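## Task

Place the yellow foam block inside the tote next to the door so that no part of it sticks out past the tote's rim. The robot must not tip over or be left leaning, or the task fails. The block must stay in place on its own; if it stays put only because the robot is holding or pressing it, the task is not done.

## Robot and tools

ROBOT. A Hello Robot Stretch 3 with a single arm. It has a two-wheel base 0.33 m long and 0.34 m wide, a lift that slides up a mast, and a telescoping arm that reaches out to the robot's right side. The base cannot strafe, so to move the gripper fore and aft you drive the base. Turning in place pivots about the point midway between the drive wheels, which is 0.05 m behind the front edge. With the arm pulled in and the wrist folded, a turn sweeps a circle of radius 0.28 m. An unfolded, level gripper reaches beyond that circle.

FRAMES. Base frame: origin on the floor between the drive wheels, x forward, y left, z up. hand_pose is reported in this frame, at the point where the closed fingertips meet. With all wrist joints at zero, that frame's x points up, its y points back along the arm toward the mast, and its z points to the rear. The odometry frame is the base frame as it stood when the scene began. Heading in base_odometry is positive to the left and lies between -3.142 and 3.142. Wheel slip is counted as travel.

execute_actions(actions, cameras). actions is a list holding one action or nothing. An empty list just returns the state and images. An action may contain these keys:
- base: exactly one of {"translate_m": d}, a straight drive of d metres relative to the base's current position (forward positive, range -1 to 1), or {"rotate_rad": d}, a turn in place of d radians (counter-clockwise/left positive, range -3.2 to 3.2). Both are offsets.
- joints: a single dictionary of absolute joint targets by name. lift_m 0 to 1.1 (arm height); arm_m 0 to 0.52 (extension); wrist_yaw_rad -1.345 to 4.42 (0 is along the arm, positive toward the front, 3.0 folded over the base); wrist_pitch_rad -1.57 to 0.451 (0 level, negative tips the fingers down); wrist_roll_rad -2.911 to 2.911; gripper_m -0.089 to 0.179 (larger is wider; the real fingertip gap is 0.007 m smaller when nearly shut and 0.025 m smaller when fully open, and it is zero below 0.007); head_pan_rad -3.953 to 1.73 (0 forward, positive left, -1.57 looks along the arm); head_tilt_rad -1.53 to 0.419 (negative looks down).
- contact_limits: {"arm_m": effort percent 1 to 100}. The arm stops with contact_stop once its effort reaches that level. Smaller values are gentler, and very small values stop the arm right away. Any value above the maximum is reduced to it.
All motions in an action start together. No action runs longer than 15 s. A joint or the base that you leave out of an action may keep driving toward its previous target. An unknown key or an out-of-range value gets the whole call rejected, and nothing moves. cameras is a list drawn from head_camera, nav_camera, wrist_camera and all. Omitting it, passing null or passing ["all"] returns every camera; [] returns none. The pictures line lists the images in the order they appear.

wait(seconds 0 to 10) lets time pass with no new command and returns the state and images. zoom_image(camera, region [x0,y0,x1,y1] in pixels, at most 504x504, origin at top-left) enlarges part of that camera's latest full image. finished_scene(scene) ends the scene for good and reports whether the task succeeded. Call it only once the block rests in the tote by itself. Ending a reply without any tool call ends everything.

RESULT LINES. base_status and joint_status report how each commanded motion ended: done; off_target (stopped short and may still be pushing); contact_stop, time_out or torque_fault (the old target is dropped). If a result reports a stop, any later motion, wait or finish calls in that same reply are skipped. on_its_own describes what was not commanded; there, "held at" is the target being held, not the actual position. motor_effort gives percent of maximum, positive toward higher values, with the peak during the action in brackets. These readings are noisy and carry fixed biases. An effort at rest outside its normal range suggests pushing or carrying a load. Positive wheel effort means pushing forward. base_tilt is in degrees, with forward and right positive, and has a fixed bias of up to about 4 degrees. turned_by_wheels and turned_by_imu give the turn since the previous result. lidar_m holds 12 distances, one per 30-degree sector, counter-clockwise starting straight ahead (4th left, 7th behind, 10th right), measured in a plane 0.17 m above the floor, range 0.15 to 12 m, with "-" meaning nothing seen. It misses glass, clear plastic and thin legs, and the robot's own body blocks some sectors when the lift is low. wrist_depth_mm (45 to 1000) and head_depth_mm (280 to 4000, image sideways) are 7x7 grids of median depths read from the top left.

CAMERAS. head_camera and nav_camera move with head pan and tilt; wrist_camera rides on the gripper. Calibration data (K, distortion, T_world_to_cam mapping the base frame into each camera) is supplied, but each scene may differ slightly from it.

GRIPPING. To grasp, command gripper_m smaller than the object's width; a smaller value squeezes harder. To let go, command at least 0.02 more than the value at which contact was made. Neither the reading nor a done status proves that something is held. Squeezing too hard triggers a stall guard that eases off, so send a new value to grip again.

SPEED AND SAFETY. The base only reaches full speed when the arm is stowed: lift_m under 0.30, arm_m under 0.03 and wrist_yaw_rad above 2.54. Before folding or unfolding the wrist, put lift_m between 0.32 and 0.95, wrist_pitch_rad at -0.4 and roll near 0. Once folded, the lift may go down to 0.25. When yaw is below -0.4, keep pitch at -0.5 or lower. The arm and the lift stop on firm contact and then go slack until given a new command. The base, wrist and head never stop on contact and keep pushing. Lengthy hard pushing switches a wrist servo off for 10 s. To avoid tipping, do not push into rigid things with the gripper above about 0.45 m, do not push again after a contact_stop, and do not drive while the gripper is on something fixed. If the robot snags, reverse the last move in small steps; if it leans, pull the gripper away, then lower lift_m to about 0.2. Drops, slams and hard impacts are penalised, and a loose object may sometimes get nudged.

Each tool is called after ">>>" in YAML: its name, and indented under it one key for each argument.

## Session

>>> execute_actions:
  actions:
    - {"joints":{"head_tilt_rad":-0.6}}

Scene clock: 0.93 s.
base_odometry: x=+0.000 y=+0.000 heading=+0.000 (m, m, rad; odometry frame)
turned_by_wheels: +0.000 (rad since the last result)
turned_by_imu: +0.000 (rad since the last result)
base_tilt: forward=+0.9 right=-0.1 (deg)
lidar_m: 0.88 0.84 0.88 1.19 1.49 1.27 0.92 0.89 0.92 1.26 2.22 1.21
head_depth_mm: 987 1110 1276 1497 1714 1477 1237 / 920 1027 1168 1345 1574 1476 1236 / 859 957 1074 1222 1433 1468 1240 / 809 892 995 1127 1296 1431 1238 / 763 837 931 1045 1178 1361 1236 / 732 797 870 961 1083 1243 1235 / 686 748 815 902 1003 1143 1211
base_status: not commanded
joint_positions: lift_m=+0.328 arm_m=-0.002 wrist_yaw_rad=+3.092 wrist_pitch_rad=-0.488 wrist_roll_rad=-0.013 gripper_m=+0.037 head_pan_rad=+0.000 head_tilt_rad=-0.592
joint_status: all done
motor_effort: left_wheel=-1(1) right_wheel=-1(1) lift_m=+41(41) arm_m=+0(0) wrist_yaw_rad=+0(1) wrist_pitch_rad=+4(4) wrist_roll_rad=+0(0) gripper_m=-1(0) head_pan_rad=+0(1) head_tilt_rad=-5(41) (%)
hand_pose: x=-0.0107 y=+0.0719 z=+0.3254 quat_wxyz=(+0.187, +0.685, +0.155, +0.686) (m; base frame)
wrist_depth_mm: - - - - - 856 696 / - - - - - 859 754 / 972 - - 971 933 872 746 / 802 769 - 780 758 741 733 / 656 652 638 652 653 637 614 / 557 550 554 559 - 533 535 / 497 492 - - 459 470 462
pictures: head_camera (sideways: a quarter turn clockwise sets it upright), nav_camera (sideways: a quarter turn counterclockwise sets it upright), wrist_camera
camera_calibration (this result's frames):
head_camera: T_world_to_cam=[[-0.536856, 0.00416824, -0.843664, 1.11753], [0.0341839, 0.999274, -0.0168155, 0.0256894], [0.842981, -0.0378672, -0.536608, 0.652919], [0, 0, 0, 1]] pos_world=[0.0486742, -0.00560465, 1.29361]
nav_camera: T_world_to_cam=[[0.543362, -0.0524139, 0.83786, -1.05251], [-0.041291, -0.99851, -0.0356859, 0.0955283], [0.838482, -0.0152057, -0.544717, 0.660219], [0, 0, 0, 1]] pos_world=[0.0222573, 0.0502588, 1.2449]
wrist_camera: T_world_to_cam=[[0.999244, -0.0362793, -0.0139887, 0.0228545], [-0.03271, -0.589816, -0.806875, 0.342854], [0.021022, 0.806722, -0.590557, 0.29867], [0, 0, 0, 1]] pos_world=[-0.0179011, -0.0378942, 0.453341]
Images, in order (width x height): head_camera 896x504, nav_camera 672x504, wrist_camera 644x364.

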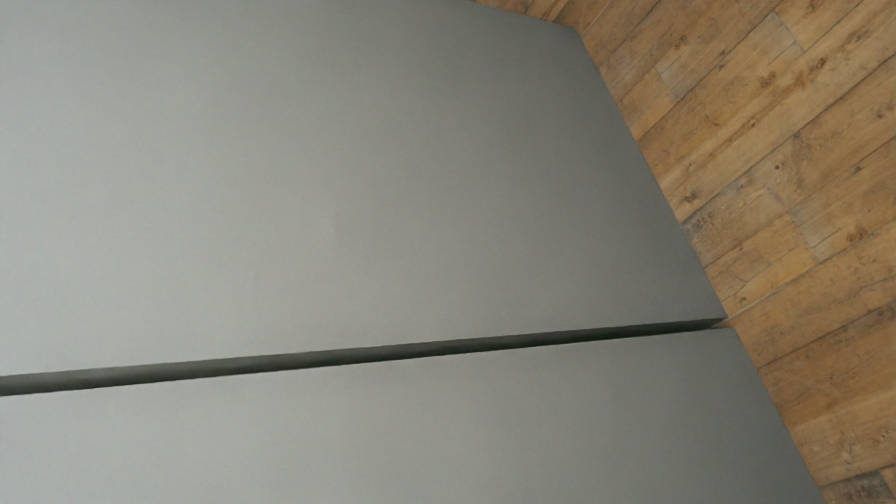

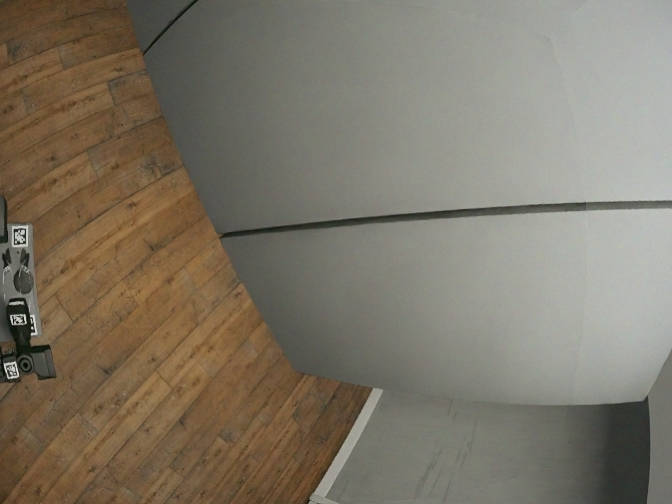

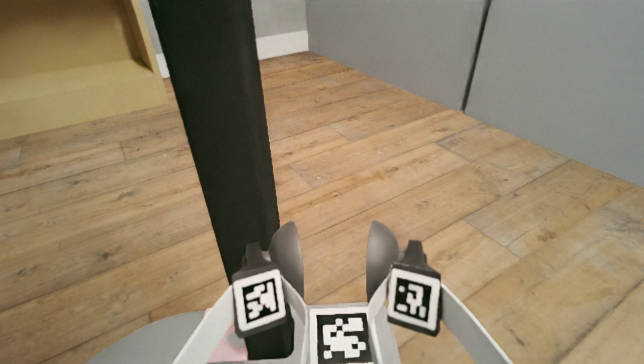

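>>> execute_actions:
  actions:
    - {"joints":{"head_pan_rad":-1.3}}
  cameras: ["nav_camera"]

>>> execute_actions:
  actions:
    - {"joints":{"head_pan_rad":-2.6}}
  cameras: ["nav_camera"]

>>> execute_actions:
  actions:
    - {"joints":{"head_pan_rad":-3.9}}
  cameras: ["nav_camera"]

Scene clock: 2.60 s.
base_odometry: x=+0.000 y=+0.000 heading=+0.000 (m, m, rad; odometry frame)
turned_by_wheels: +0.000 (rad since the last result)
turned_by_imu: +0.000 (rad since the last result)
base_tilt: forward=+0.9 right=-0.2 (deg)
lidar_m: 0.88 0.84 0.87 1.19 1.49 1.27 0.92 0.89 0.93 1.26 2.22 1.21
head_depth_mm: 1364 1437 1515 1587 1669 1467 1238 / 1645 1753 1855 1958 1815 1472 1237 / 1956 2153 2336 2271 1807 1472 1226 / 1932 2129 2380 2291 1832 1476 1238 / 1878 2058 2314 2277 1832 1474 1230 / 1835 2025 2247 2319 1820 1470 1243 / 1783 1955 2174 2284 1795 1470 1238
base_status: not commanded
joint_positions: lift_m=+0.328 arm_m=-0.002 wrist_yaw_rad=+3.092 wrist_pitch_rad=-0.488 wrist_roll_rad=-0.013 gripper_m=+0.037 head_pan_rad=-1.293 head_tilt_rad=-0.592
joint_status: all done
motor_effort: left_wheel=-1(1) right_wheel=-1(0) lift_m=+41(41) arm_m=+0(0) wrist_yaw_rad=+0(1) wrist_pitch_rad=+4(4) wrist_roll_rad=+0(0) gripper_m=+0(0) head_pan_rad=-5(52) head_tilt_rad=-4(5) (%)
hand_pose: x=-0.0107 y=+0.0719 z=+0.3254 quat_wxyz=(+0.187, +0.685, +0.155, +0.686) (m; base frame)
wrist_depth_mm: - - - - - 837 702 / - - - - - 889 737 / - - - 979 996 929 759 / 816 791 - 751 752 750 762 / 647 653 632 635 644 619 614 / 556 556 546 547 - 533 536 / 490 504 - - 465 468 464
pictures: nav_camera (sideways: a quarter turn counterclockwise sets it upright)
camera_calibration (this result's frames):
nav_camera: T_world_to_cam=[[0.0987943, -0.537151, 0.837681, -1.04956], [-0.971507, -0.234313, -0.0356722, 0.101185], [0.215441, -0.810288, -0.544994, 0.664381], [0, 0, 0, 1]] pos_world=[0.0588582, -0.00172583, 1.24489]
Images, in order (width x height): nav_camera 672x504.

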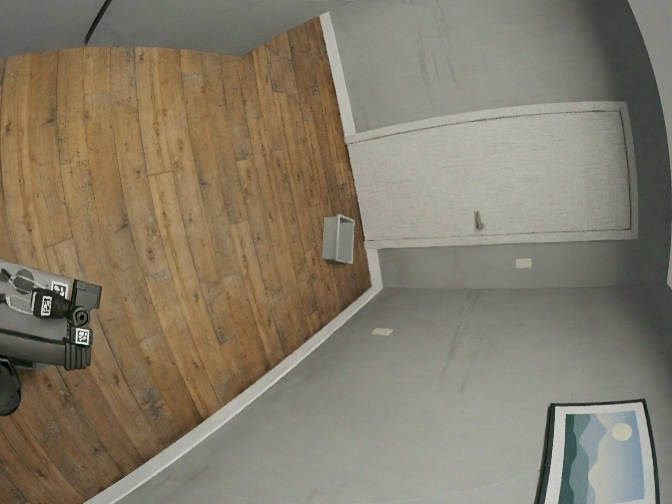

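Scene clock: 3.83 s.
base_odometry: x=+0.000 y=+0.000 heading=+0.000 (m, m, rad; odometry frame)
turned_by_wheels: +0.000 (rad since the last result)
turned_by_imu: +0.000 (rad since the last result)
base_tilt: forward=+0.8 right=-0.2 (deg)
lidar_m: 0.88 0.84 0.88 1.19 1.49 1.27 0.93 0.89 0.92 1.26 2.22 1.21
head_depth_mm: 730 811 899 1011 1155 1365 1233 / 731 807 898 1012 1156 1360 1236 / 731 807 897 1006 1156 1359 1238 / 731 803 900 1007 1155 1365 1235 / 729 806 896 1007 1155 1355 1236 / 728 801 895 1008 1154 1362 1237 / 730 804 894 1007 1152 1350 1235
base_status: not commanded
joint_positions: lift_m=+0.328 arm_m=-0.002 wrist_yaw_rad=+3.092 wrist_pitch_rad=-0.488 wrist_roll_rad=-0.013 gripper_m=+0.037 head_pan_rad=-2.593 head_tilt_rad=-0.592
joint_status: all done
motor_effort: left_wheel=-1(1) right_wheel=+0(0) lift_m=+41(41) arm_m=+0(0) wrist_yaw_rad=+0(0) wrist_pitch_rad=+4(4) wrist_roll_rad=+0(0) gripper_m=+0(0) head_pan_rad=-5(54) head_tilt_rad=-5(5) (%)
hand_pose: x=-0.0107 y=+0.0719 z=+0.3254 quat_wxyz=(+0.187, +0.685, +0.155, +0.686) (m; base frame)
wrist_depth_mm: - - - - - 835 716 / - - - - - 888 728 / 987 - - - 947 885 747 / 809 794 - 756 757 774 721 / 657 651 644 638 653 630 620 / 563 545 562 550 - 546 533 / 485 499 - - 457 465 467
pictures: nav_camera (sideways: a quarter turn counterclockwise sets it upright)
camera_calibration (this result's frames):
nav_camera: T_world_to_cam=[[-0.491186, -0.238905, 0.837652, -1.04593], [-0.485651, 0.873425, -0.03567, 0.0982182], [-0.723104, -0.424327, -0.545039, 0.670164], [0, 0, 0, 1]] pos_world=[0.0185525, -0.0512956, 1.24489]
Images, in order (width x height): nav_camera 672x504.

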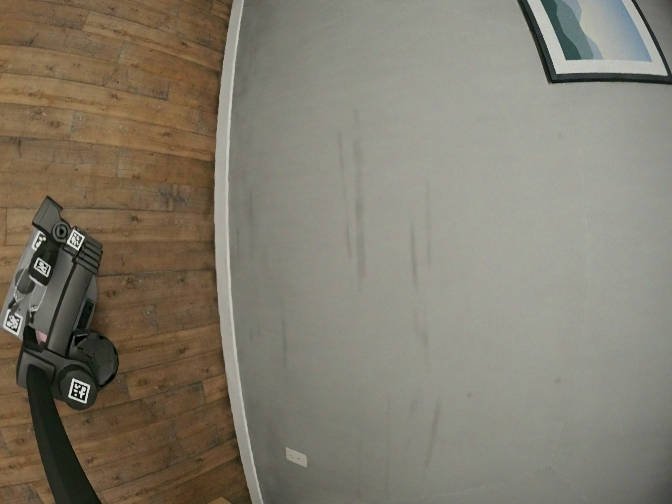

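Scene clock: 5.07 s.
base_odometry: x=+0.000 y=+0.000 heading=+0.000 (m, m, rad; odometry frame)
turned_by_wheels: +0.000 (rad since the last result)
turned_by_imu: +0.000 (rad since the last result)
base_tilt: forward=+0.9 right=-0.2 (deg)
lidar_m: 0.88 0.85 0.87 1.19 1.49 1.27 0.92 0.89 0.92 1.26 2.22 1.21
head_depth_mm: - - - - - - 1203 / 1248 - - - - - - / 1281 1372 1521 1628 1673 1469 1266 / 1318 1403 1551 1661 1707 1469 1234 / 1358 1455 1631 1698 1743 1482 1236 / 1385 1375 1517 1741 1760 1470 1232 / 1386 1473 1557 1635 1698 1477 1236
base_status: not commanded
joint_positions: lift_m=+0.328 arm_m=-0.002 wrist_yaw_rad=+3.092 wrist_pitch_rad=-0.488 wrist_roll_rad=-0.013 gripper_m=+0.037 head_pan_rad=-3.893 head_tilt_rad=-0.592
joint_status: all done
motor_effort: left_wheel=-1(1) right_wheel=+0(0) lift_m=+41(41) arm_m=+0(0) wrist_yaw_rad=+0(0) wrist_pitch_rad=+4(4) wrist_roll_rad=+0(0) gripper_m=+1(1) head_pan_rad=-5(54) head_tilt_rad=-3(5) (%)
hand_pose: x=-0.0107 y=+0.0719 z=+0.3254 quat_wxyz=(+0.187, +0.685, +0.155, +0.686) (m; base frame)
wrist_depth_mm: - - - - - 863 716 / - - - - - 926 737 / 958 - - 990 950 889 769 / 807 802 - 765 768 762 735 / 665 640 641 624 647 626 630 / 563 561 542 562 - 536 538 / 481 497 - - 467 470 464
pictures: nav_camera (sideways: a quarter turn counterclockwise sets it upright)
camera_calibration (this result's frames):
nav_camera: T_world_to_cam=[[-0.361611, 0.409399, 0.837634, -1.0467], [0.711686, 0.701591, -0.0356687, 0.0909127], [-0.602279, 0.583234, -0.545066, 0.669463], [0, 0, 0, 1]] pos_world=[-0.0399939, -0.0257214, 1.24489]
Images, in order (width x height): nav_camera 672x504.

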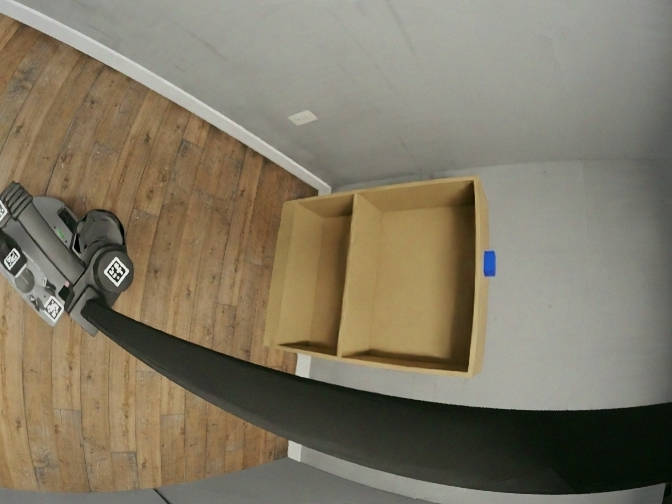

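>>> execute_actions:
  actions:
    - {"base":{"rotate_rad":2.12},"joints":{"head_pan_rad":0,"lift_m":0.27,"head_tilt_rad":-0.4}}

Scene clock: 8.00 s.
base_odometry: x=+0.000 y=+0.000 heading=+2.120 (m, m, rad; odometry frame)
turned_by_wheels: +2.120 (rad since the last result)
turned_by_imu: +2.129 (rad since the last result)
base_tilt: forward=+0.8 right=-0.2 (deg)
lidar_m: 1.22 1.25 0.92 0.89 0.92 1.28 2.22 1.18 0.87 0.85 0.88 1.21
head_depth_mm: 1278 1371 1489 1604 1746 1739 1394 / 1280 1367 1482 1611 1750 1742 1392 / 1277 1366 1457 1575 1722 1739 1392 / 1277 1363 1419 1518 1529 1562 1388 / 1268 1366 1438 1526 1606 1610 1388 / 1268 1363 1438 1539 1594 1604 1391 / 1268 1352 1416 1532 1599 1614 1390
base_status: done
joint_positions: lift_m=+0.271 arm_m=-0.002 wrist_yaw_rad=+3.092 wrist_pitch_rad=-0.489 wrist_roll_rad=-0.013 gripper_m=+0.037 head_pan_rad=-0.007 head_tilt_rad=-0.408
joint_status: all done
motor_effort: left_wheel=-3(8) right_wheel=+3(10) lift_m=+23(37) arm_m=-1(1) wrist_yaw_rad=+0(1) wrist_pitch_rad=+4(4) wrist_roll_rad=+0(0) gripper_m=-1(0) head_pan_rad=+5(53) head_tilt_rad=+5(26) (%)
hand_pose: x=-0.0107 y=+0.0718 z=+0.2677 quat_wxyz=(+0.187, +0.685, +0.156, +0.686) (m; base frame)
wrist_depth_mm: 820 849 818 841 843 864 850 / 901 930 - 896 885 947 923 / 865 894 - 851 861 823 811 / 696 688 - 667 659 660 639 / 570 564 548 563 570 547 544 / 490 501 - - - 470 459 / 434 - - - 402 410 410
pictures: head_camera (sideways: a quarter turn clockwise sets it upright), nav_camera (sideways: a quarter turn counterclockwise sets it upright), wrist_camera
camera_calibration (this result's frames):
head_camera: T_world_to_cam=[[-0.373429, 0.00684617, -0.927634, 1.22606], [0.0438356, 0.998986, -0.0102737, 0.0171171], [0.926623, -0.0444998, -0.37335, 0.439973], [0, 0, 0, 1]] pos_world=[0.049407, -0.00591482, 1.30178]
nav_camera: T_world_to_cam=[[0.380542, -0.0551439, 0.923118, -1.16273], [-0.0412134, -0.99824, -0.0426419, 0.104593], [0.923845, -0.0218178, -0.382145, 0.448159], [0, 0, 0, 1]] pos_world=[0.0327469, 0.0500696, 1.24905]
wrist_camera: T_world_to_cam=[[0.999243, -0.0362871, -0.0139952, 0.02205], [-0.0327304, -0.59022, -0.806579, 0.296221], [0.0210082, 0.806426, -0.590961, 0.264824], [0, 0, 0, 1]] pos_world=[-0.0179014, -0.0379255, 0.395735]
Images, in order (width x height): head_camera 896x504, nav_camera 672x504, wrist_camera 644x364.

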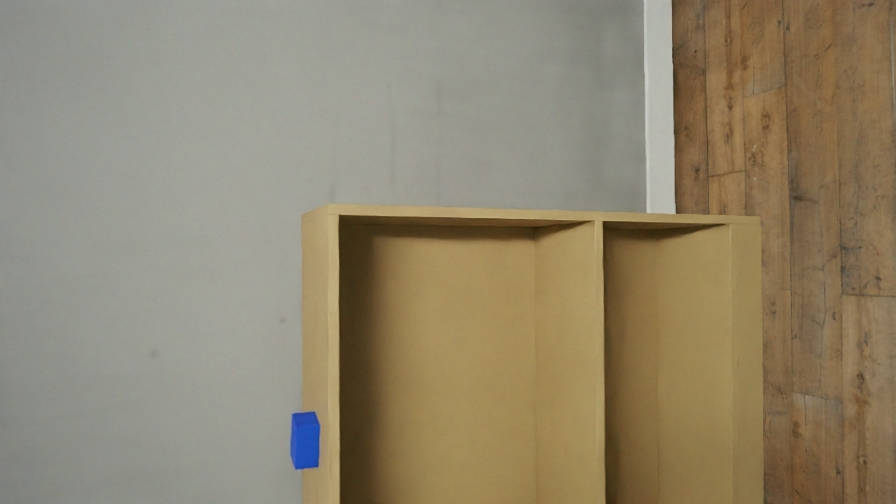

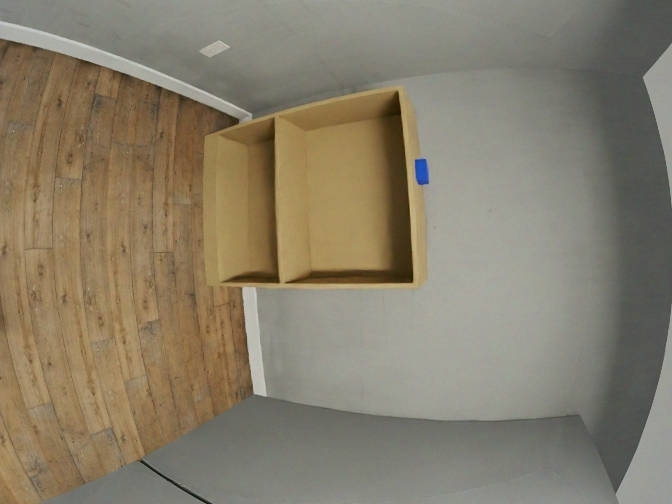

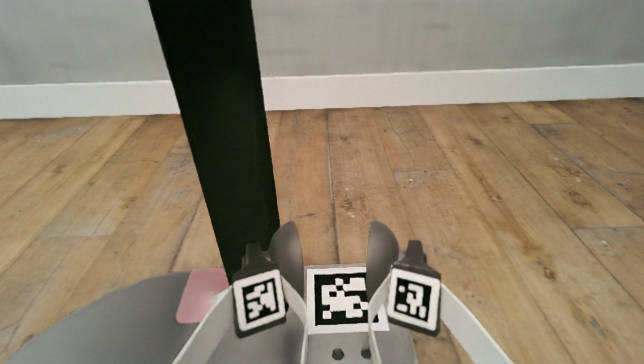

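>>> execute_actions:
  actions:
    - {"base":{"rotate_rad":-2.85}}
  cameras: []

>>> execute_actions:
  actions:
    - {"base":{"translate_m":1}}
  cameras: []

>>> execute_actions:
  actions:
    - {"base":{"translate_m":0.78}}
  cameras: []

>>> execute_actions:
  actions:
    - {"base":{"rotate_rad":1.28},"joints":{"head_pan_rad":0.4,"head_tilt_rad":-0.6}}
  cameras: ["nav_camera"]

Scene clock: 11.37 s.
base_odometry: x=+0.000 y=+0.000 heading=-0.730 (m, m, rad; odometry frame)
turned_by_wheels: -2.850 (rad since the last result)
turned_by_imu: -2.865 (rad since the last result)
base_tilt: forward=+0.9 right=-0.1 (deg)
lidar_m: 2.23 0.96 0.85 0.85 1.01 1.22 1.39 1.00 0.89 0.89 1.06 1.96
head_depth_mm: 1796 1924 2055 2227 2270 1733 1384 / 1852 1987 2107 2274 2308 1729 1396 / 1910 2047 2182 2377 2289 1733 1386 / 1997 2113 2271 2449 2314 1733 1393 / 2055 2180 2339 2551 2315 1732 1381 / 2076 2236 2422 2638 2311 1729 1398 / 2107 2275 1403 1443 1488 1546 1398
base_status: done
joint_positions: lift_m=+0.271 arm_m=-0.002 wrist_yaw_rad=+3.092 wrist_pitch_rad=-0.489 wrist_roll_rad=-0.013 gripper_m=+0.037 head_pan_rad=-0.007 head_tilt_rad=-0.408
joint_status: not commanded
motor_effort: left_wheel=+1(9) right_wheel=-3(9) lift_m=+23(22) arm_m=-1(1) wrist_yaw_rad=+1(0) wrist_pitch_rad=+4(4) wrist_roll_rad=+0(0) gripper_m=+0(1) head_pan_rad=+4(4) head_tilt_rad=+5(4) (%)
hand_pose: x=-0.0107 y=+0.0718 z=+0.2677 quat_wxyz=(+0.187, +0.685, +0.156, +0.686) (m; base frame)
wrist_depth_mm: - - 872 867 808 747 682 / - - - 919 881 796 753 / 888 892 - 835 851 842 774 / 710 701 - 673 669 670 653 / 584 572 552 568 561 546 544 / 480 494 - - - 468 460 / 434 - - - 399 414 411
pictures: none
No camera images: the call's "cameras" was empty. Leave "cameras" out to get every camera's image.

Scene clock: 16.47 s.
base_odometry: x=+0.745 y=-0.667 heading=-0.730 (m, m, rad; odometry frame)
turned_by_wheels: +0.000 (rad since the last result)
turned_by_imu: +0.003 (rad since the last result)
base_tilt: forward=+0.8 right=-0.2 (deg)
lidar_m: 1.30 0.60 0.54 0.54 0.64 1.20 2.17 1.35 1.20 1.20 1.43 1.26
head_depth_mm: 1024 1088 1158 1241 1341 1457 1390 / 1061 1134 1202 1306 1404 1514 1395 / 1093 1165 1253 1350 1471 1597 1396 / 1129 1200 1290 1401 1516 1619 1391 / 1151 1240 1322 1448 1579 1671 1394 / 1192 1278 1379 1494 1645 1731 1394 / 1227 1314 1431 1565 1719 1730 1392
base_status: done
joint_positions: lift_m=+0.271 arm_m=-0.002 wrist_yaw_rad=+3.092 wrist_pitch_rad=-0.489 wrist_roll_rad=-0.013 gripper_m=+0.037 head_pan_rad=-0.007 head_tilt_rad=-0.407
joint_status: not commanded
motor_effort: left_wheel=+1(8) right_wheel=-3(7) lift_m=+22(24) arm_m=-1(1) wrist_yaw_rad=+1(0) wrist_pitch_rad=+4(4) wrist_roll_rad=+0(0) gripper_m=+0(1) head_pan_rad=+4(4) head_tilt_rad=+3(5) (%)
hand_pose: x=-0.0107 y=+0.0718 z=+0.2677 quat_wxyz=(+0.187, +0.685, +0.156, +0.686) (m; base frame)
wrist_depth_mm: 707 648 587 562 523 484 457 / 792 727 - 605 564 529 499 / 837 801 - 662 605 568 538 / 708 687 - 679 641 608 590 / 570 578 558 548 562 544 546 / 487 497 - - - 466 461 / 430 - - - 403 408 411
pictures: none
No camera images: the call's "cameras" was empty. Leave "cameras" out to get every camera's image.

Scene clock: 20.83 s.
base_odometry: x=+1.327 y=-1.187 heading=-0.730 (m, m, rad; odometry frame)
turned_by_wheels: +0.000 (rad since the last result)
turned_by_imu: +0.002 (rad since the last result)
base_tilt: forward=+0.8 right=-0.2 (deg)
lidar_m: 0.56 0.67 1.25 0.75 0.51 0.66 2.65 1.62 1.44 0.98 0.59 0.56
head_depth_mm: 420 448 479 514 553 600 658 / 431 460 493 530 574 624 685 / 444 474 509 548 594 651 717 / 457 489 525 568 618 677 751 / 470 504 543 589 644 709 793 / 483 519 563 611 668 743 830 / 499 538 583 635 701 775 878
base_status: done
joint_positions: lift_m=+0.271 arm_m=-0.002 wrist_yaw_rad=+3.092 wrist_pitch_rad=-0.489 wrist_roll_rad=-0.013 gripper_m=+0.037 head_pan_rad=-0.007 head_tilt_rad=-0.407
joint_status: not commanded
motor_effort: left_wheel=+1(8) right_wheel=-3(7) lift_m=+23(23) arm_m=-1(1) wrist_yaw_rad=+1(1) wrist_pitch_rad=+4(4) wrist_roll_rad=+0(0) gripper_m=+0(0) head_pan_rad=+4(4) head_tilt_rad=+6(5) (%)
hand_pose: x=-0.0107 y=+0.0718 z=+0.2677 quat_wxyz=(+0.187, +0.685, +0.156, +0.686) (m; base frame)
wrist_depth_mm: 417 467 - - - - - / 460 490 - - - - - / 523 515 - 856 835 831 815 / 602 561 - 677 653 661 656 / 585 564 554 565 571 543 545 / 488 502 - - - 467 470 / 433 - - - 401 408 403
pictures: none
No camera images: the call's "cameras" was empty. Leave "cameras" out to get every camera's image.

Scene clock: 22.87 s.
base_odometry: x=+1.327 y=-1.187 heading=+0.550 (m, m, rad; odometry frame)
turned_by_wheels: +1.280 (rad since the last result)
turned_by_imu: +1.285 (rad since the last result)
base_tilt: forward=+0.8 right=-0.2 (deg)
lidar_m: 2.37 0.57 0.50 1.26 2.00 1.48 1.44 0.74 0.57 0.55 0.58 0.81
head_depth_mm: 2683 2997 3201 2374 1826 1468 1244 / 2800 2991 3240 2361 1805 1464 1239 / 2914 3201 3292 2352 1829 1469 1240 / 2993 3296 3249 2370 1820 1481 1233 / 3071 3346 2994 932 1034 1166 1208 / 602 645 694 748 817 890 979 / 520 553 585 627 669 721 797
base_status: done
joint_positions: lift_m=+0.271 arm_m=-0.002 wrist_yaw_rad=+3.092 wrist_pitch_rad=-0.489 wrist_roll_rad=-0.013 gripper_m=+0.037 head_pan_rad=+0.393 head_tilt_rad=-0.593
joint_status: all done
motor_effort: left_wheel=-3(8) right_wheel=+2(10) lift_m=+23(23) arm_m=-1(2) wrist_yaw_rad=+0(1) wrist_pitch_rad=+4(4) wrist_roll_rad=+0(0) gripper_m=-1(1) head_pan_rad=+4(41) head_tilt_rad=-4(26) (%)
hand_pose: x=-0.0107 y=+0.0717 z=+0.2677 quat_wxyz=(+0.187, +0.685, +0.156, +0.686) (m; base frame)
wrist_depth_mm: - - - - - 573 430 / - - - - - 578 457 / 927 883 - 843 817 582 503 / 693 691 - 684 675 576 560 / 573 570 549 558 574 548 547 / 479 494 - - - 462 463 / 432 - - - 400 411 404
pictures: nav_camera (sideways: a quarter turn counterclockwise sets it upright)
camera_calibration (this result's frames):
nav_camera: T_world_to_cam=[[0.522707, 0.159933, 0.837376, -1.05175], [0.344179, -0.938227, -0.0356491, 0.093129], [0.779948, 0.306842, -0.545463, 0.661547], [0, 0, 0, 1]] pos_world=[0.00173367, 0.0525957, 1.24488]
Images, in order (width x height): nav_camera 672x504.

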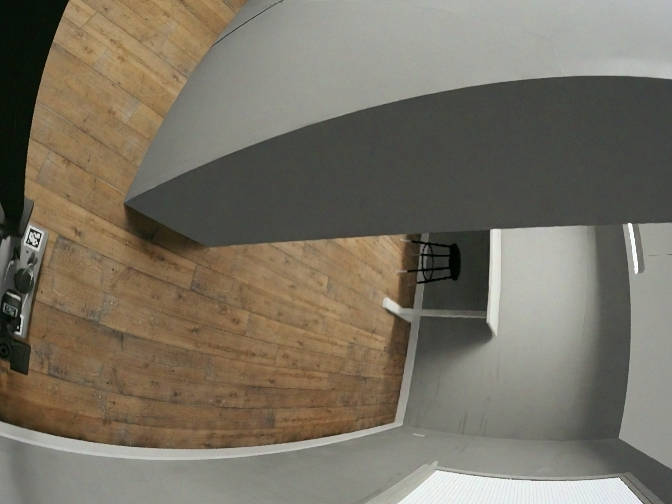

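>>> execute_actions:
  actions:
    - {"base":{"translate_m":1},"joints":{"head_pan_rad":0.9}}

Scene clock: 28.10 s.
base_odometry: x=+2.179 y=-0.664 heading=+0.550 (m, m, rad; odometry frame)
turned_by_wheels: +0.000 (rad since the last result)
turned_by_imu: +0.003 (rad since the last result)
base_tilt: forward=+0.9 right=-0.2 (deg)
lidar_m: 1.94 1.94 3.00 1.28 0.49 0.56 2.00 0.80 0.60 0.58 0.61 0.85
head_depth_mm: 2316 2344 2593 2276 1825 1468 1237 / 2537 2646 2941 2378 1813 1490 1240 / 2786 2972 3080 2364 1819 1460 1231 / 3119 3423 3415 2402 1829 1475 1238 / 3231 3481 3342 2339 1825 1472 1229 / 3011 3143 3184 2352 1809 1469 1233 / 2760 2911 3181 2369 1807 1468 1229
base_status: done
joint_positions: lift_m=+0.271 arm_m=-0.002 wrist_yaw_rad=+3.092 wrist_pitch_rad=-0.489 wrist_roll_rad=-0.013 gripper_m=+0.037 head_pan_rad=+0.893 head_tilt_rad=-0.593
joint_status: all done
motor_effort: left_wheel=-4(7) right_wheel=+3(8) lift_m=+24(23) arm_m=-1(1) wrist_yaw_rad=+0(0) wrist_pitch_rad=+4(4) wrist_roll_rad=+0(0) gripper_m=-1(1) head_pan_rad=+4(45) head_tilt_rad=-3(4) (%)
hand_pose: x=-0.0107 y=+0.0717 z=+0.2677 quat_wxyz=(+0.187, +0.685, +0.156, +0.686) (m; base frame)
wrist_depth_mm: 389 406 - - - - - / 424 426 - - - - - / 454 477 - 882 840 830 836 / 508 514 - 675 661 669 645 / 559 549 566 550 572 553 550 / 485 500 - - - 469 467 / 438 - - - 396 413 410
pictures: head_camera (sideways: a quarter turn clockwise sets it upright), nav_camera (sideways: a quarter turn counterclockwise sets it upright), wrist_camera
camera_calibration (this result's frames):
head_camera: T_world_to_cam=[[-0.340648, -0.41636, -0.842973, 1.11543], [-0.756857, 0.653363, -0.0168594, 0.030572], [0.557787, 0.632267, -0.537692, 0.656068], [0, 0, 0, 1]] pos_world=[0.0371615, 0.0296352, 1.29355]
nav_camera: T_world_to_cam=[[0.382301, 0.391161, 0.837161, -1.05062], [0.751762, -0.658472, -0.0356328, 0.0906214], [0.537309, 0.642968, -0.545794, 0.663458], [0, 0, 0, 1]] pos_world=[-0.022956, 0.0440499, 1.24488]
wrist_camera: T_world_to_cam=[[0.999243, -0.0362868, -0.013995, 0.0220478], [-0.0327301, -0.590222, -0.806577, 0.296175], [0.021008, 0.806425, -0.590963, 0.264856], [0, 0, 0, 1]] pos_world=[-0.0179014, -0.0379779, 0.395717]
Images, in order (width x height): head_camera 896x504, nav_camera 672x504, wrist_camera 644x364.

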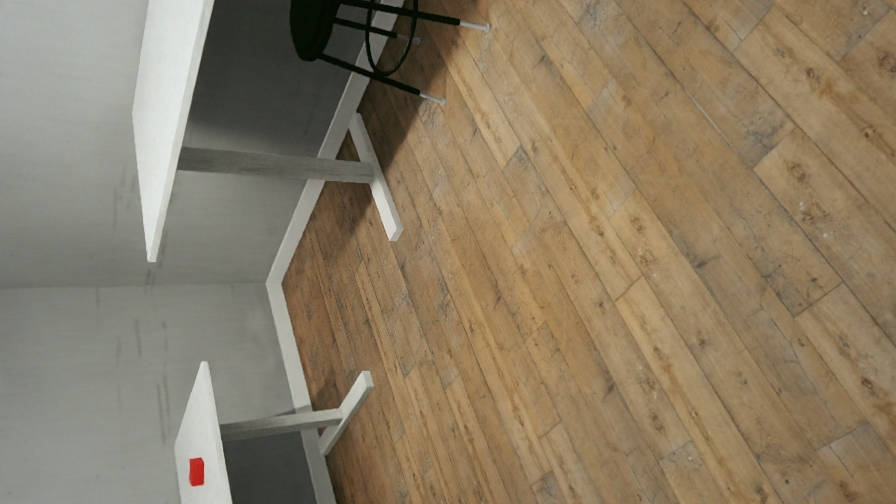

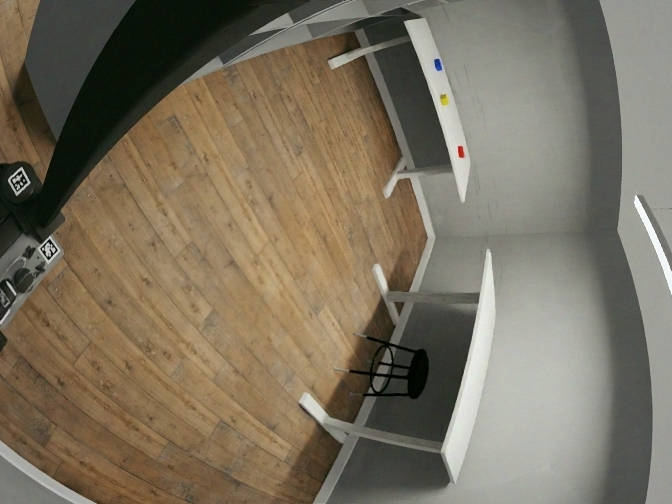

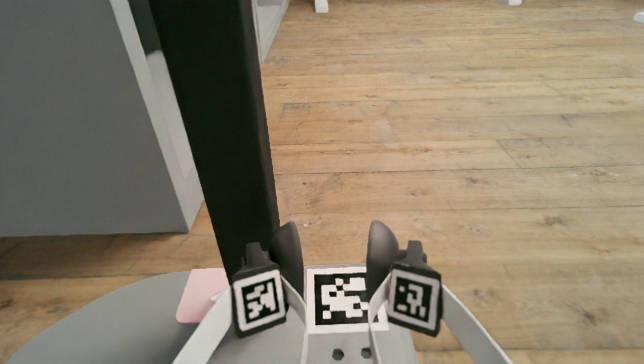

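>>> execute_actions:
  actions:
    - {"base":{"rotate_rad":1.26}}
  cameras: []

>>> execute_actions:
  actions:
    - {"base":{"translate_m":1}}
  cameras: []

>>> execute_actions:
  actions:
    - {"base":{"translate_m":1}}
  cameras: []

>>> execute_actions:
  actions:
    - {"base":{"rotate_rad":1.85},"joints":{"head_pan_rad":-1.57}}
  cameras: ["head_camera"]

Scene clock: 30.60 s.
base_odometry: x=+2.179 y=-0.664 heading=+1.810 (m, m, rad; odometry frame)
turned_by_wheels: +1.260 (rad since the last result)
turned_by_imu: +1.265 (rad since the last result)
base_tilt: forward=+0.8 right=-0.2 (deg)
lidar_m: 2.99 1.28 0.46 0.74 1.23 0.68 0.58 0.58 0.66 1.12 1.94 1.98
head_depth_mm: 1045 1118 1206 1365 1693 1471 1237 / 1102 1178 857 1378 1189 1424 1231 / 1167 1240 804 1228 1071 1277 1202 / 360 397 444 505 582 709 865 / 369 409 459 524 608 726 900 / 396 442 501 578 682 836 1083 / 426 481 550 645 778 990 1206
base_status: done
joint_positions: lift_m=+0.271 arm_m=-0.002 wrist_yaw_rad=+3.092 wrist_pitch_rad=-0.489 wrist_roll_rad=-0.013 gripper_m=+0.037 head_pan_rad=+0.893 head_tilt_rad=-0.593
joint_status: not commanded
motor_effort: left_wheel=-3(10) right_wheel=+2(11) lift_m=+23(23) arm_m=-1(2) wrist_yaw_rad=+0(0) wrist_pitch_rad=+4(4) wrist_roll_rad=+0(0) gripper_m=+0(0) head_pan_rad=+4(5) head_tilt_rad=-2(4) (%)
hand_pose: x=-0.0107 y=+0.0717 z=+0.2677 quat_wxyz=(+0.187, +0.685, +0.156, +0.686) (m; base frame)
wrist_depth_mm: - - - - 696 487 389 / - - - - 724 500 426 / 903 892 - 902 767 518 608 / 693 686 - 680 656 543 551 / 585 575 560 563 582 539 549 / 487 502 - - - 463 464 / 440 - - - 400 413 406
pictures: none
No camera images: the call's "cameras" was empty. Leave "cameras" out to get every camera's image.

Scene clock: 35.70 s.
base_odometry: x=+1.943 y=+0.307 heading=+1.810 (m, m, rad; odometry frame)
turned_by_wheels: +0.000 (rad since the last result)
turned_by_imu: +0.003 (rad since the last result)
base_tilt: forward=+0.9 right=-0.2 (deg)
lidar_m: 2.01 1.35 0.62 0.61 0.98 0.76 1.54 1.54 1.75 1.62 1.50 1.83
head_depth_mm: 1839 1962 2085 2268 1819 1470 1229 / 1137 1315 1891 2174 1799 1458 1239 / 1149 1241 1396 1500 1700 1471 1239 / 1233 1288 1485 1396 1661 1437 1236 / 1267 1333 983 1385 1143 1388 1231 / 1158 1201 804 1387 1067 1288 1126 / 1038 1101 801 695 752 826 1039
base_status: done
joint_positions: lift_m=+0.271 arm_m=-0.002 wrist_yaw_rad=+3.092 wrist_pitch_rad=-0.489 wrist_roll_rad=-0.013 gripper_m=+0.037 head_pan_rad=+0.893 head_tilt_rad=-0.593
joint_status: not commanded
motor_effort: left_wheel=-4(7) right_wheel=+3(9) lift_m=+22(23) arm_m=-2(1) wrist_yaw_rad=+1(1) wrist_pitch_rad=+4(4) wrist_roll_rad=+0(0) gripper_m=+0(0) head_pan_rad=+4(4) head_tilt_rad=-3(3) (%)
hand_pose: x=-0.0107 y=+0.0717 z=+0.2677 quat_wxyz=(+0.187, +0.685, +0.156, +0.686) (m; base frame)
wrist_depth_mm: 783 824 915 924 619 - - / 841 878 - 863 674 891 876 / 724 705 - 701 716 792 824 / 570 593 - 669 669 666 656 / 567 568 553 563 574 543 542 / 487 506 - - - 466 461 / 437 - - - 399 405 405
pictures: none
No camera images: the call's "cameras" was empty. Leave "cameras" out to get every camera's image.

Scene clock: 40.80 s.
base_odometry: x=+1.706 y=+1.279 heading=+1.809 (m, m, rad; odometry frame)
turned_by_wheels: +0.000 (rad since the last result)
turned_by_imu: +0.003 (rad since the last result)
base_tilt: forward=+0.8 right=-0.1 (deg)
lidar_m: 1.27 1.27 0.97 0.86 1.16 0.98 1.70 2.49 1.78 1.33 1.77 1.05
head_depth_mm: 1057 1147 1261 1056 809 657 1233 / 1117 1215 1316 1009 809 693 1232 / 1182 1300 1392 1053 811 1354 1244 / 1227 1355 1472 1054 807 1438 1238 / 1291 1385 1619 1052 865 1454 1231 / 1391 1433 1682 1057 1562 1433 1238 / 1343 1355 1517 1398 1557 1374 1225
base_status: done
joint_positions: lift_m=+0.271 arm_m=-0.002 wrist_yaw_rad=+3.092 wrist_pitch_rad=-0.489 wrist_roll_rad=-0.013 gripper_m=+0.037 head_pan_rad=+0.893 head_tilt_rad=-0.593
joint_status: not commanded
motor_effort: left_wheel=-4(8) right_wheel=+3(8) lift_m=+22(23) arm_m=-1(2) wrist_yaw_rad=+1(0) wrist_pitch_rad=+4(4) wrist_roll_rad=+0(0) gripper_m=-1(1) head_pan_rad=+5(4) head_tilt_rad=-4(4) (%)
hand_pose: x=-0.0107 y=+0.0717 z=+0.2677 quat_wxyz=(+0.187, +0.685, +0.156, +0.686) (m; base frame)
wrist_depth_mm: - - - 931 - - - / - 972 - 931 - - 894 / 776 817 - 855 861 798 820 / 705 706 - 693 663 666 635 / 571 566 564 564 569 543 545 / 486 501 - - - 468 469 / 438 - - - 405 405 402
pictures: none
No camera images: the call's "cameras" was empty. Leave "cameras" out to get every camera's image.

Scene clock: 43.17 s.
base_odometry: x=+1.706 y=+1.279 heading=-2.624 (m, m, rad; odometry frame)
turned_by_wheels: +1.850 (rad since the last result)
turned_by_imu: +1.857 (rad since the last result)
base_tilt: forward=+0.8 right=-0.1 (deg)
lidar_m: 1.06 0.98 1.70 2.49 1.85 1.37 1.33 1.82 1.05 1.27 0.97 0.85
head_depth_mm: 1057 1164 1282 1054 812 1362 1239 / 1050 1165 1286 1060 812 1365 1231 / 1056 1170 1276 1060 812 1366 1243 / 1055 1157 1285 1055 782 713 1233 / 1048 1158 1270 1056 798 713 1232 / 1046 1154 1275 1050 807 715 1231 / 1045 1145 1280 997 803 711 1230
base_status: done
joint_positions: lift_m=+0.271 arm_m=-0.002 wrist_yaw_rad=+3.092 wrist_pitch_rad=-0.489 wrist_roll_rad=-0.013 gripper_m=+0.037 head_pan_rad=-1.563 head_tilt_rad=-0.593
joint_status: all done
motor_effort: left_wheel=-3(10) right_wheel=+2(11) lift_m=+22(23) arm_m=-2(2) wrist_yaw_rad=+0(0) wrist_pitch_rad=+4(4) wrist_roll_rad=+0(0) gripper_m=-1(0) head_pan_rad=-5(53) head_tilt_rad=-5(3) (%)
hand_pose: x=-0.0107 y=+0.0717 z=+0.2677 quat_wxyz=(+0.187, +0.685, +0.156, +0.686) (m; base frame)
wrist_depth_mm: - - - - - - - / - - - - - - 989 / 884 883 - 851 846 829 807 / 699 693 - 678 663 652 661 / 588 560 555 559 573 549 551 / 483 506 - - - 470 466 / 440 - - - 404 408 407
pictures: head_camera (sideways: a quarter turn clockwise sets it upright)
camera_calibration (this result's frames):
head_camera: T_world_to_cam=[[-0.0000730861, 0.538026, -0.842928, 1.11329], [0.999512, -0.0262824, -0.0168623, 0.0198618], [-0.0312266, -0.842518, -0.537762, 0.659752], [0, 0, 0, 1]] pos_world=[0.000831066, -0.0426057, 1.29355]
Images, in order (width x height): head_camera 896x504.

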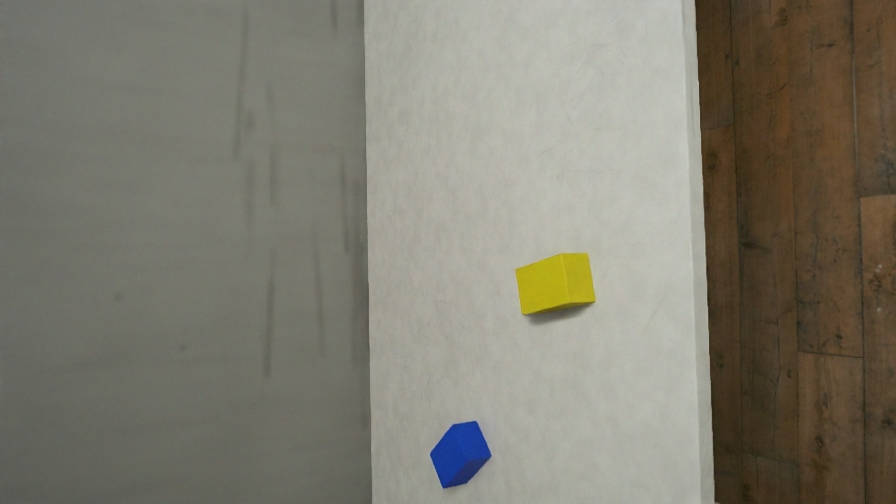

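>>> execute_actions:
  actions:
    - {"joints":{"lift_m":0.8,"wrist_pitch_rad":-0.4}}
  cameras: []

>>> execute_actions:
  actions:
    - {"joints":{"wrist_yaw_rad":0.15,"gripper_m":0.15}}

Scene clock: 49.10 s.
base_odometry: x=+1.706 y=+1.279 heading=-2.624 (m, m, rad; odometry frame)
turned_by_wheels: +0.000 (rad since the last result)
turned_by_imu: -0.001 (rad since the last result)
base_tilt: forward=+0.8 right=-0.2 (deg)
lidar_m: 1.06 0.98 1.70 2.49 1.85 1.37 1.33 1.82 1.05 1.27 0.96 0.85
head_depth_mm: 1062 1167 1285 1061 809 1359 1260 / 1061 1168 1280 1058 810 1368 1286 / 1054 1161 1286 1056 810 1356 1233 / 1052 1164 1278 1056 783 712 1233 / 1047 1155 1281 1049 797 711 1261 / 1044 1154 1278 1049 810 712 1228 / 1040 1150 1268 1000 809 711 1231
base_status: not commanded
joint_positions: lift_m=+0.799 arm_m=-0.002 wrist_yaw_rad=+3.092 wrist_pitch_rad=-0.419 wrist_roll_rad=-0.013 gripper_m=+0.037 head_pan_rad=-1.563 head_tilt_rad=-0.593
joint_status: all done
motor_effort: left_wheel=-3(4) right_wheel=+2(3) lift_m=+58(59) arm_m=-2(2) wrist_yaw_rad=+1(1) wrist_pitch_rad=+5(6) wrist_roll_rad=+0(0) gripper_m=+0(0) head_pan_rad=-5(5) head_tilt_rad=-4(3) (%)
hand_pose: x=-0.0102 y=+0.0811 z=+0.8119 quat_wxyz=(+0.163, +0.690, +0.131, +0.693) (m; base frame)
wrist_depth_mm: - - - - - - - / - - - - - - - / - - - - - - - / - - - - - - - / - - - - - - - / - - - - - - - / - - - - - - 944
pictures: none
No camera images: the call's "cameras" was empty. Leave "cameras" out to get every camera's image.

Scene clock: 51.57 s.
base_odometry: x=+1.706 y=+1.279 heading=-2.624 (m, m, rad; odometry frame)
turned_by_wheels: +0.000 (rad since the last result)
turned_by_imu: +0.000 (rad since the last result)
base_tilt: forward=+0.9 right=-0.2 (deg)
lidar_m: 1.06 0.98 1.70 2.49 1.85 1.37 1.33 1.82 1.05 1.27 0.97 0.86
head_depth_mm: 1062 1171 1285 1060 809 1364 1266 / 1063 1167 1288 1050 809 1362 1286 / 1056 1164 1279 1058 810 713 1230 / 1054 1157 1276 1055 783 702 - / 1044 1159 1266 1058 798 712 1240 / 1042 1153 1271 1048 810 701 1233 / 1040 1147 1270 999 807 713 1232
base_status: not commanded
joint_positions: lift_m=+0.799 arm_m=-0.002 wrist_yaw_rad=+0.152 wrist_pitch_rad=-0.419 wrist_roll_rad=-0.013 gripper_m=+0.150 head_pan_rad=-1.563 head_tilt_rad=-0.593
joint_status: all done
motor_effort: left_wheel=-4(3) right_wheel=+3(3) lift_m=+57(57) arm_m=-2(2) wrist_yaw_rad=-2(4) wrist_pitch_rad=+5(5) wrist_roll_rad=+0(0) gripper_m=+0(85) head_pan_rad=-5(5) head_tilt_rad=-4(4) (%)
hand_pose: x=+0.0125 y=-0.3647 z=+0.8119 quat_wxyz=(+0.705, +0.200, -0.674, -0.093) (m; base frame)
wrist_depth_mm: - - 987 950 921 881 853 / - 828 836 810 784 757 746 / 560 548 546 509 528 510 507 / 416 418 405 403 397 393 398 / 347 341 328 328 319 324 316 / - - - - - 291 279 / 986 933 - - - - 919
pictures: head_camera (sideways: a quarter turn clockwise sets it upright), nav_camera (sideways: a quarter turn counterclockwise sets it upright), wrist_camera
camera_calibration (this result's frames):
head_camera: T_world_to_cam=[[-0.000062438, 0.538026, -0.842928, 1.11329], [0.999512, -0.0263022, -0.0168623, 0.0198618], [-0.0312432, -0.842518, -0.537761, 0.659752], [0, 0, 0, 1]] pos_world=[0.000830223, -0.0426056, 1.29355]
nav_camera: T_world_to_cam=[[-0.0481306, -0.544904, 0.837116, -1.04793], [-0.998804, 0.0334869, -0.0356293, 0.101295], [-0.00861787, -0.83783, -0.545864, 0.666879], [0, 0, 0, 1]] pos_world=[0.0564837, -0.0156836, 1.24488]
wrist_camera: T_world_to_cam=[[-0.986117, -0.16554, -0.0130546, -0.0323702], [-0.0773526, 0.527506, -0.846022, 0.918515], [0.146937, -0.833267, -0.532988, 0.291274], [0, 0, 0, 1]] pos_world=[-0.00367013, -0.247172, 0.931908]
Images, in order (width x height): head_camera 896x504, nav_camera 672x504, wrist_camera 644x364.

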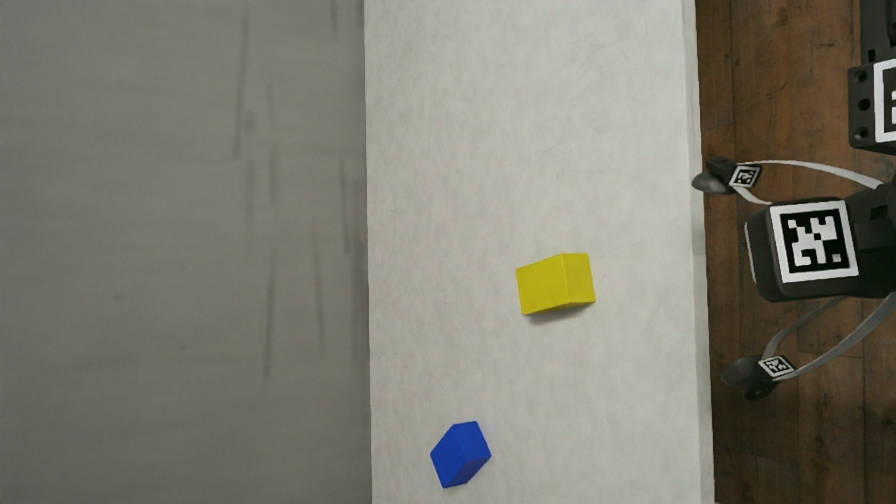

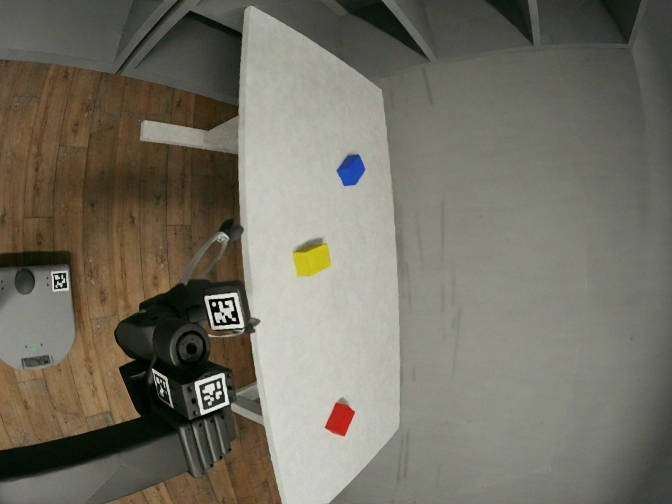

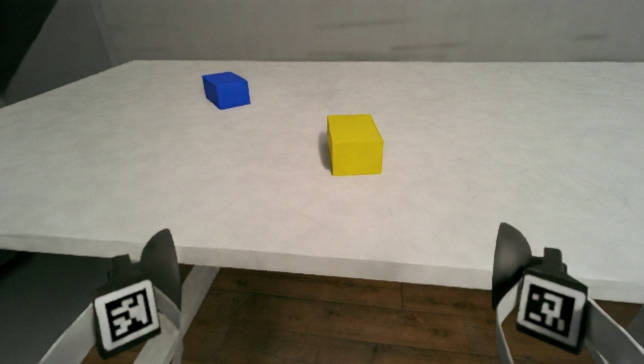

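>>> execute_actions:
  actions:
    - {"joints":{"lift_m":0.74,"arm_m":0.27}}

Scene clock: 54.90 s.
base_odometry: x=+1.706 y=+1.279 heading=-2.624 (m, m, rad; odometry frame)
turned_by_wheels: +0.000 (rad since the last result)
turned_by_imu: -0.001 (rad since the last result)
base_tilt: forward=+0.8 right=-0.1 (deg)
lidar_m: 1.06 0.98 1.70 2.50 1.85 1.37 1.33 1.82 1.05 1.27 0.97 0.85
head_depth_mm: 1062 1172 1282 1057 812 711 - / 1063 1169 1287 1054 869 - 1238 / 1057 1162 1276 1058 - 1401 1238 / 1052 1157 1280 1052 - 1361 1237 / 1047 1154 1276 1056 788 715 1241 / 1046 1149 1282 1059 808 711 1231 / 1038 1149 1271 999 810 711 1234
base_status: not commanded
joint_positions: lift_m=+0.741 arm_m=+0.270 wrist_yaw_rad=+0.151 wrist_pitch_rad=-0.418 wrist_roll_rad=-0.013 gripper_m=+0.150 head_pan_rad=-1.563 head_tilt_rad=-0.593
joint_status: all done
motor_effort: left_wheel=-3(4) right_wheel=+3(2) lift_m=+22(54) arm_m=+4(3) wrist_yaw_rad=-1(2) wrist_pitch_rad=+5(5) wrist_roll_rad=+0(0) gripper_m=+0(0) head_pan_rad=-4(5) head_tilt_rad=-4(4) (%)
hand_pose: x=+0.0122 y=-0.6365 z=+0.7532 quat_wxyz=(+0.705, +0.199, -0.674, -0.093) (m; base frame)
wrist_depth_mm: 779 728 733 687 676 654 621 / 601 590 588 569 562 543 526 / 406 375 391 383 376 375 372 / 302 298 295 206 287 284 281 / 239 240 228 164 232 233 227 / 200 - 185 139 192 192 195 / 174 163 160 150 166 164 164
pictures: head_camera (sideways: a quarter turn clockwise sets it upright), nav_camera (sideways: a quarter turn counterclockwise sets it upright), wrist_camera
camera_calibration (this result's frames):
head_camera: T_world_to_cam=[[0.0000295984, 0.538026, -0.842928, 1.11329], [0.999507, -0.0264732, -0.0168623, 0.0198618], [-0.0313874, -0.842512, -0.537762, 0.659753], [0, 0, 0, 1]] pos_world=[0.000822934, -0.0426047, 1.29355]
nav_camera: T_world_to_cam=[[-0.0482238, -0.544896, 0.837116, -1.04793], [-0.998798, 0.0336578, -0.0356293, 0.101295], [-0.0087612, -0.837828, -0.545864, 0.66688], [0, 0, 0, 1]] pos_world=[0.0564811, -0.0156922, 1.24488]
wrist_camera: T_world_to_cam=[[-0.986341, -0.164198, -0.0130496, -0.077572], [-0.0765873, 0.527315, -0.846211, 1.01222], [0.145827, -0.833653, -0.532688, 0.0330699], [0, 0, 0, 1]] pos_world=[-0.0038121, -0.518925, 0.873152]
Images, in order (width x height): head_camera 896x504, nav_camera 672x504, wrist_camera 644x364.

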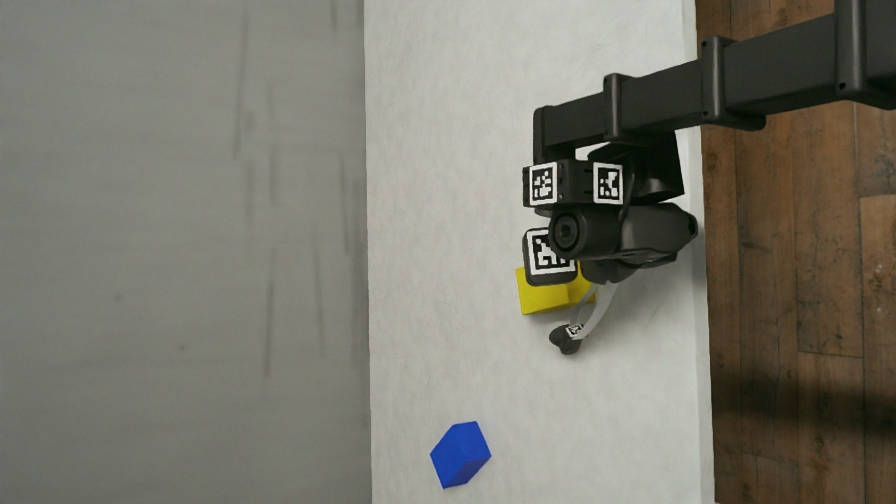

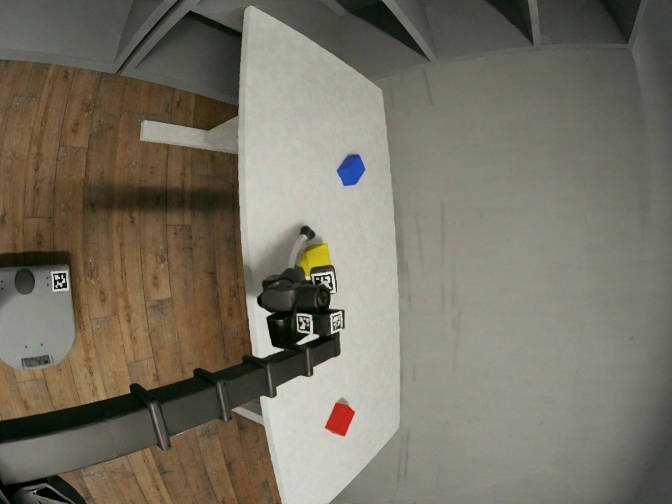

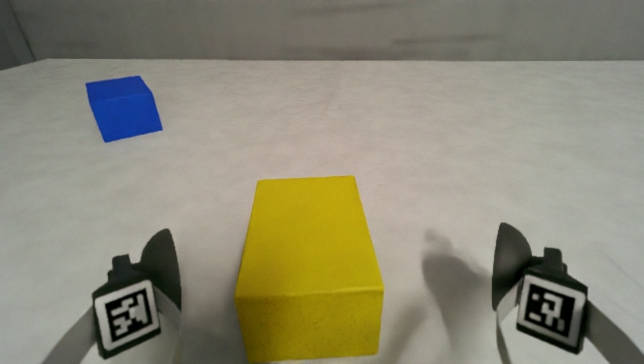

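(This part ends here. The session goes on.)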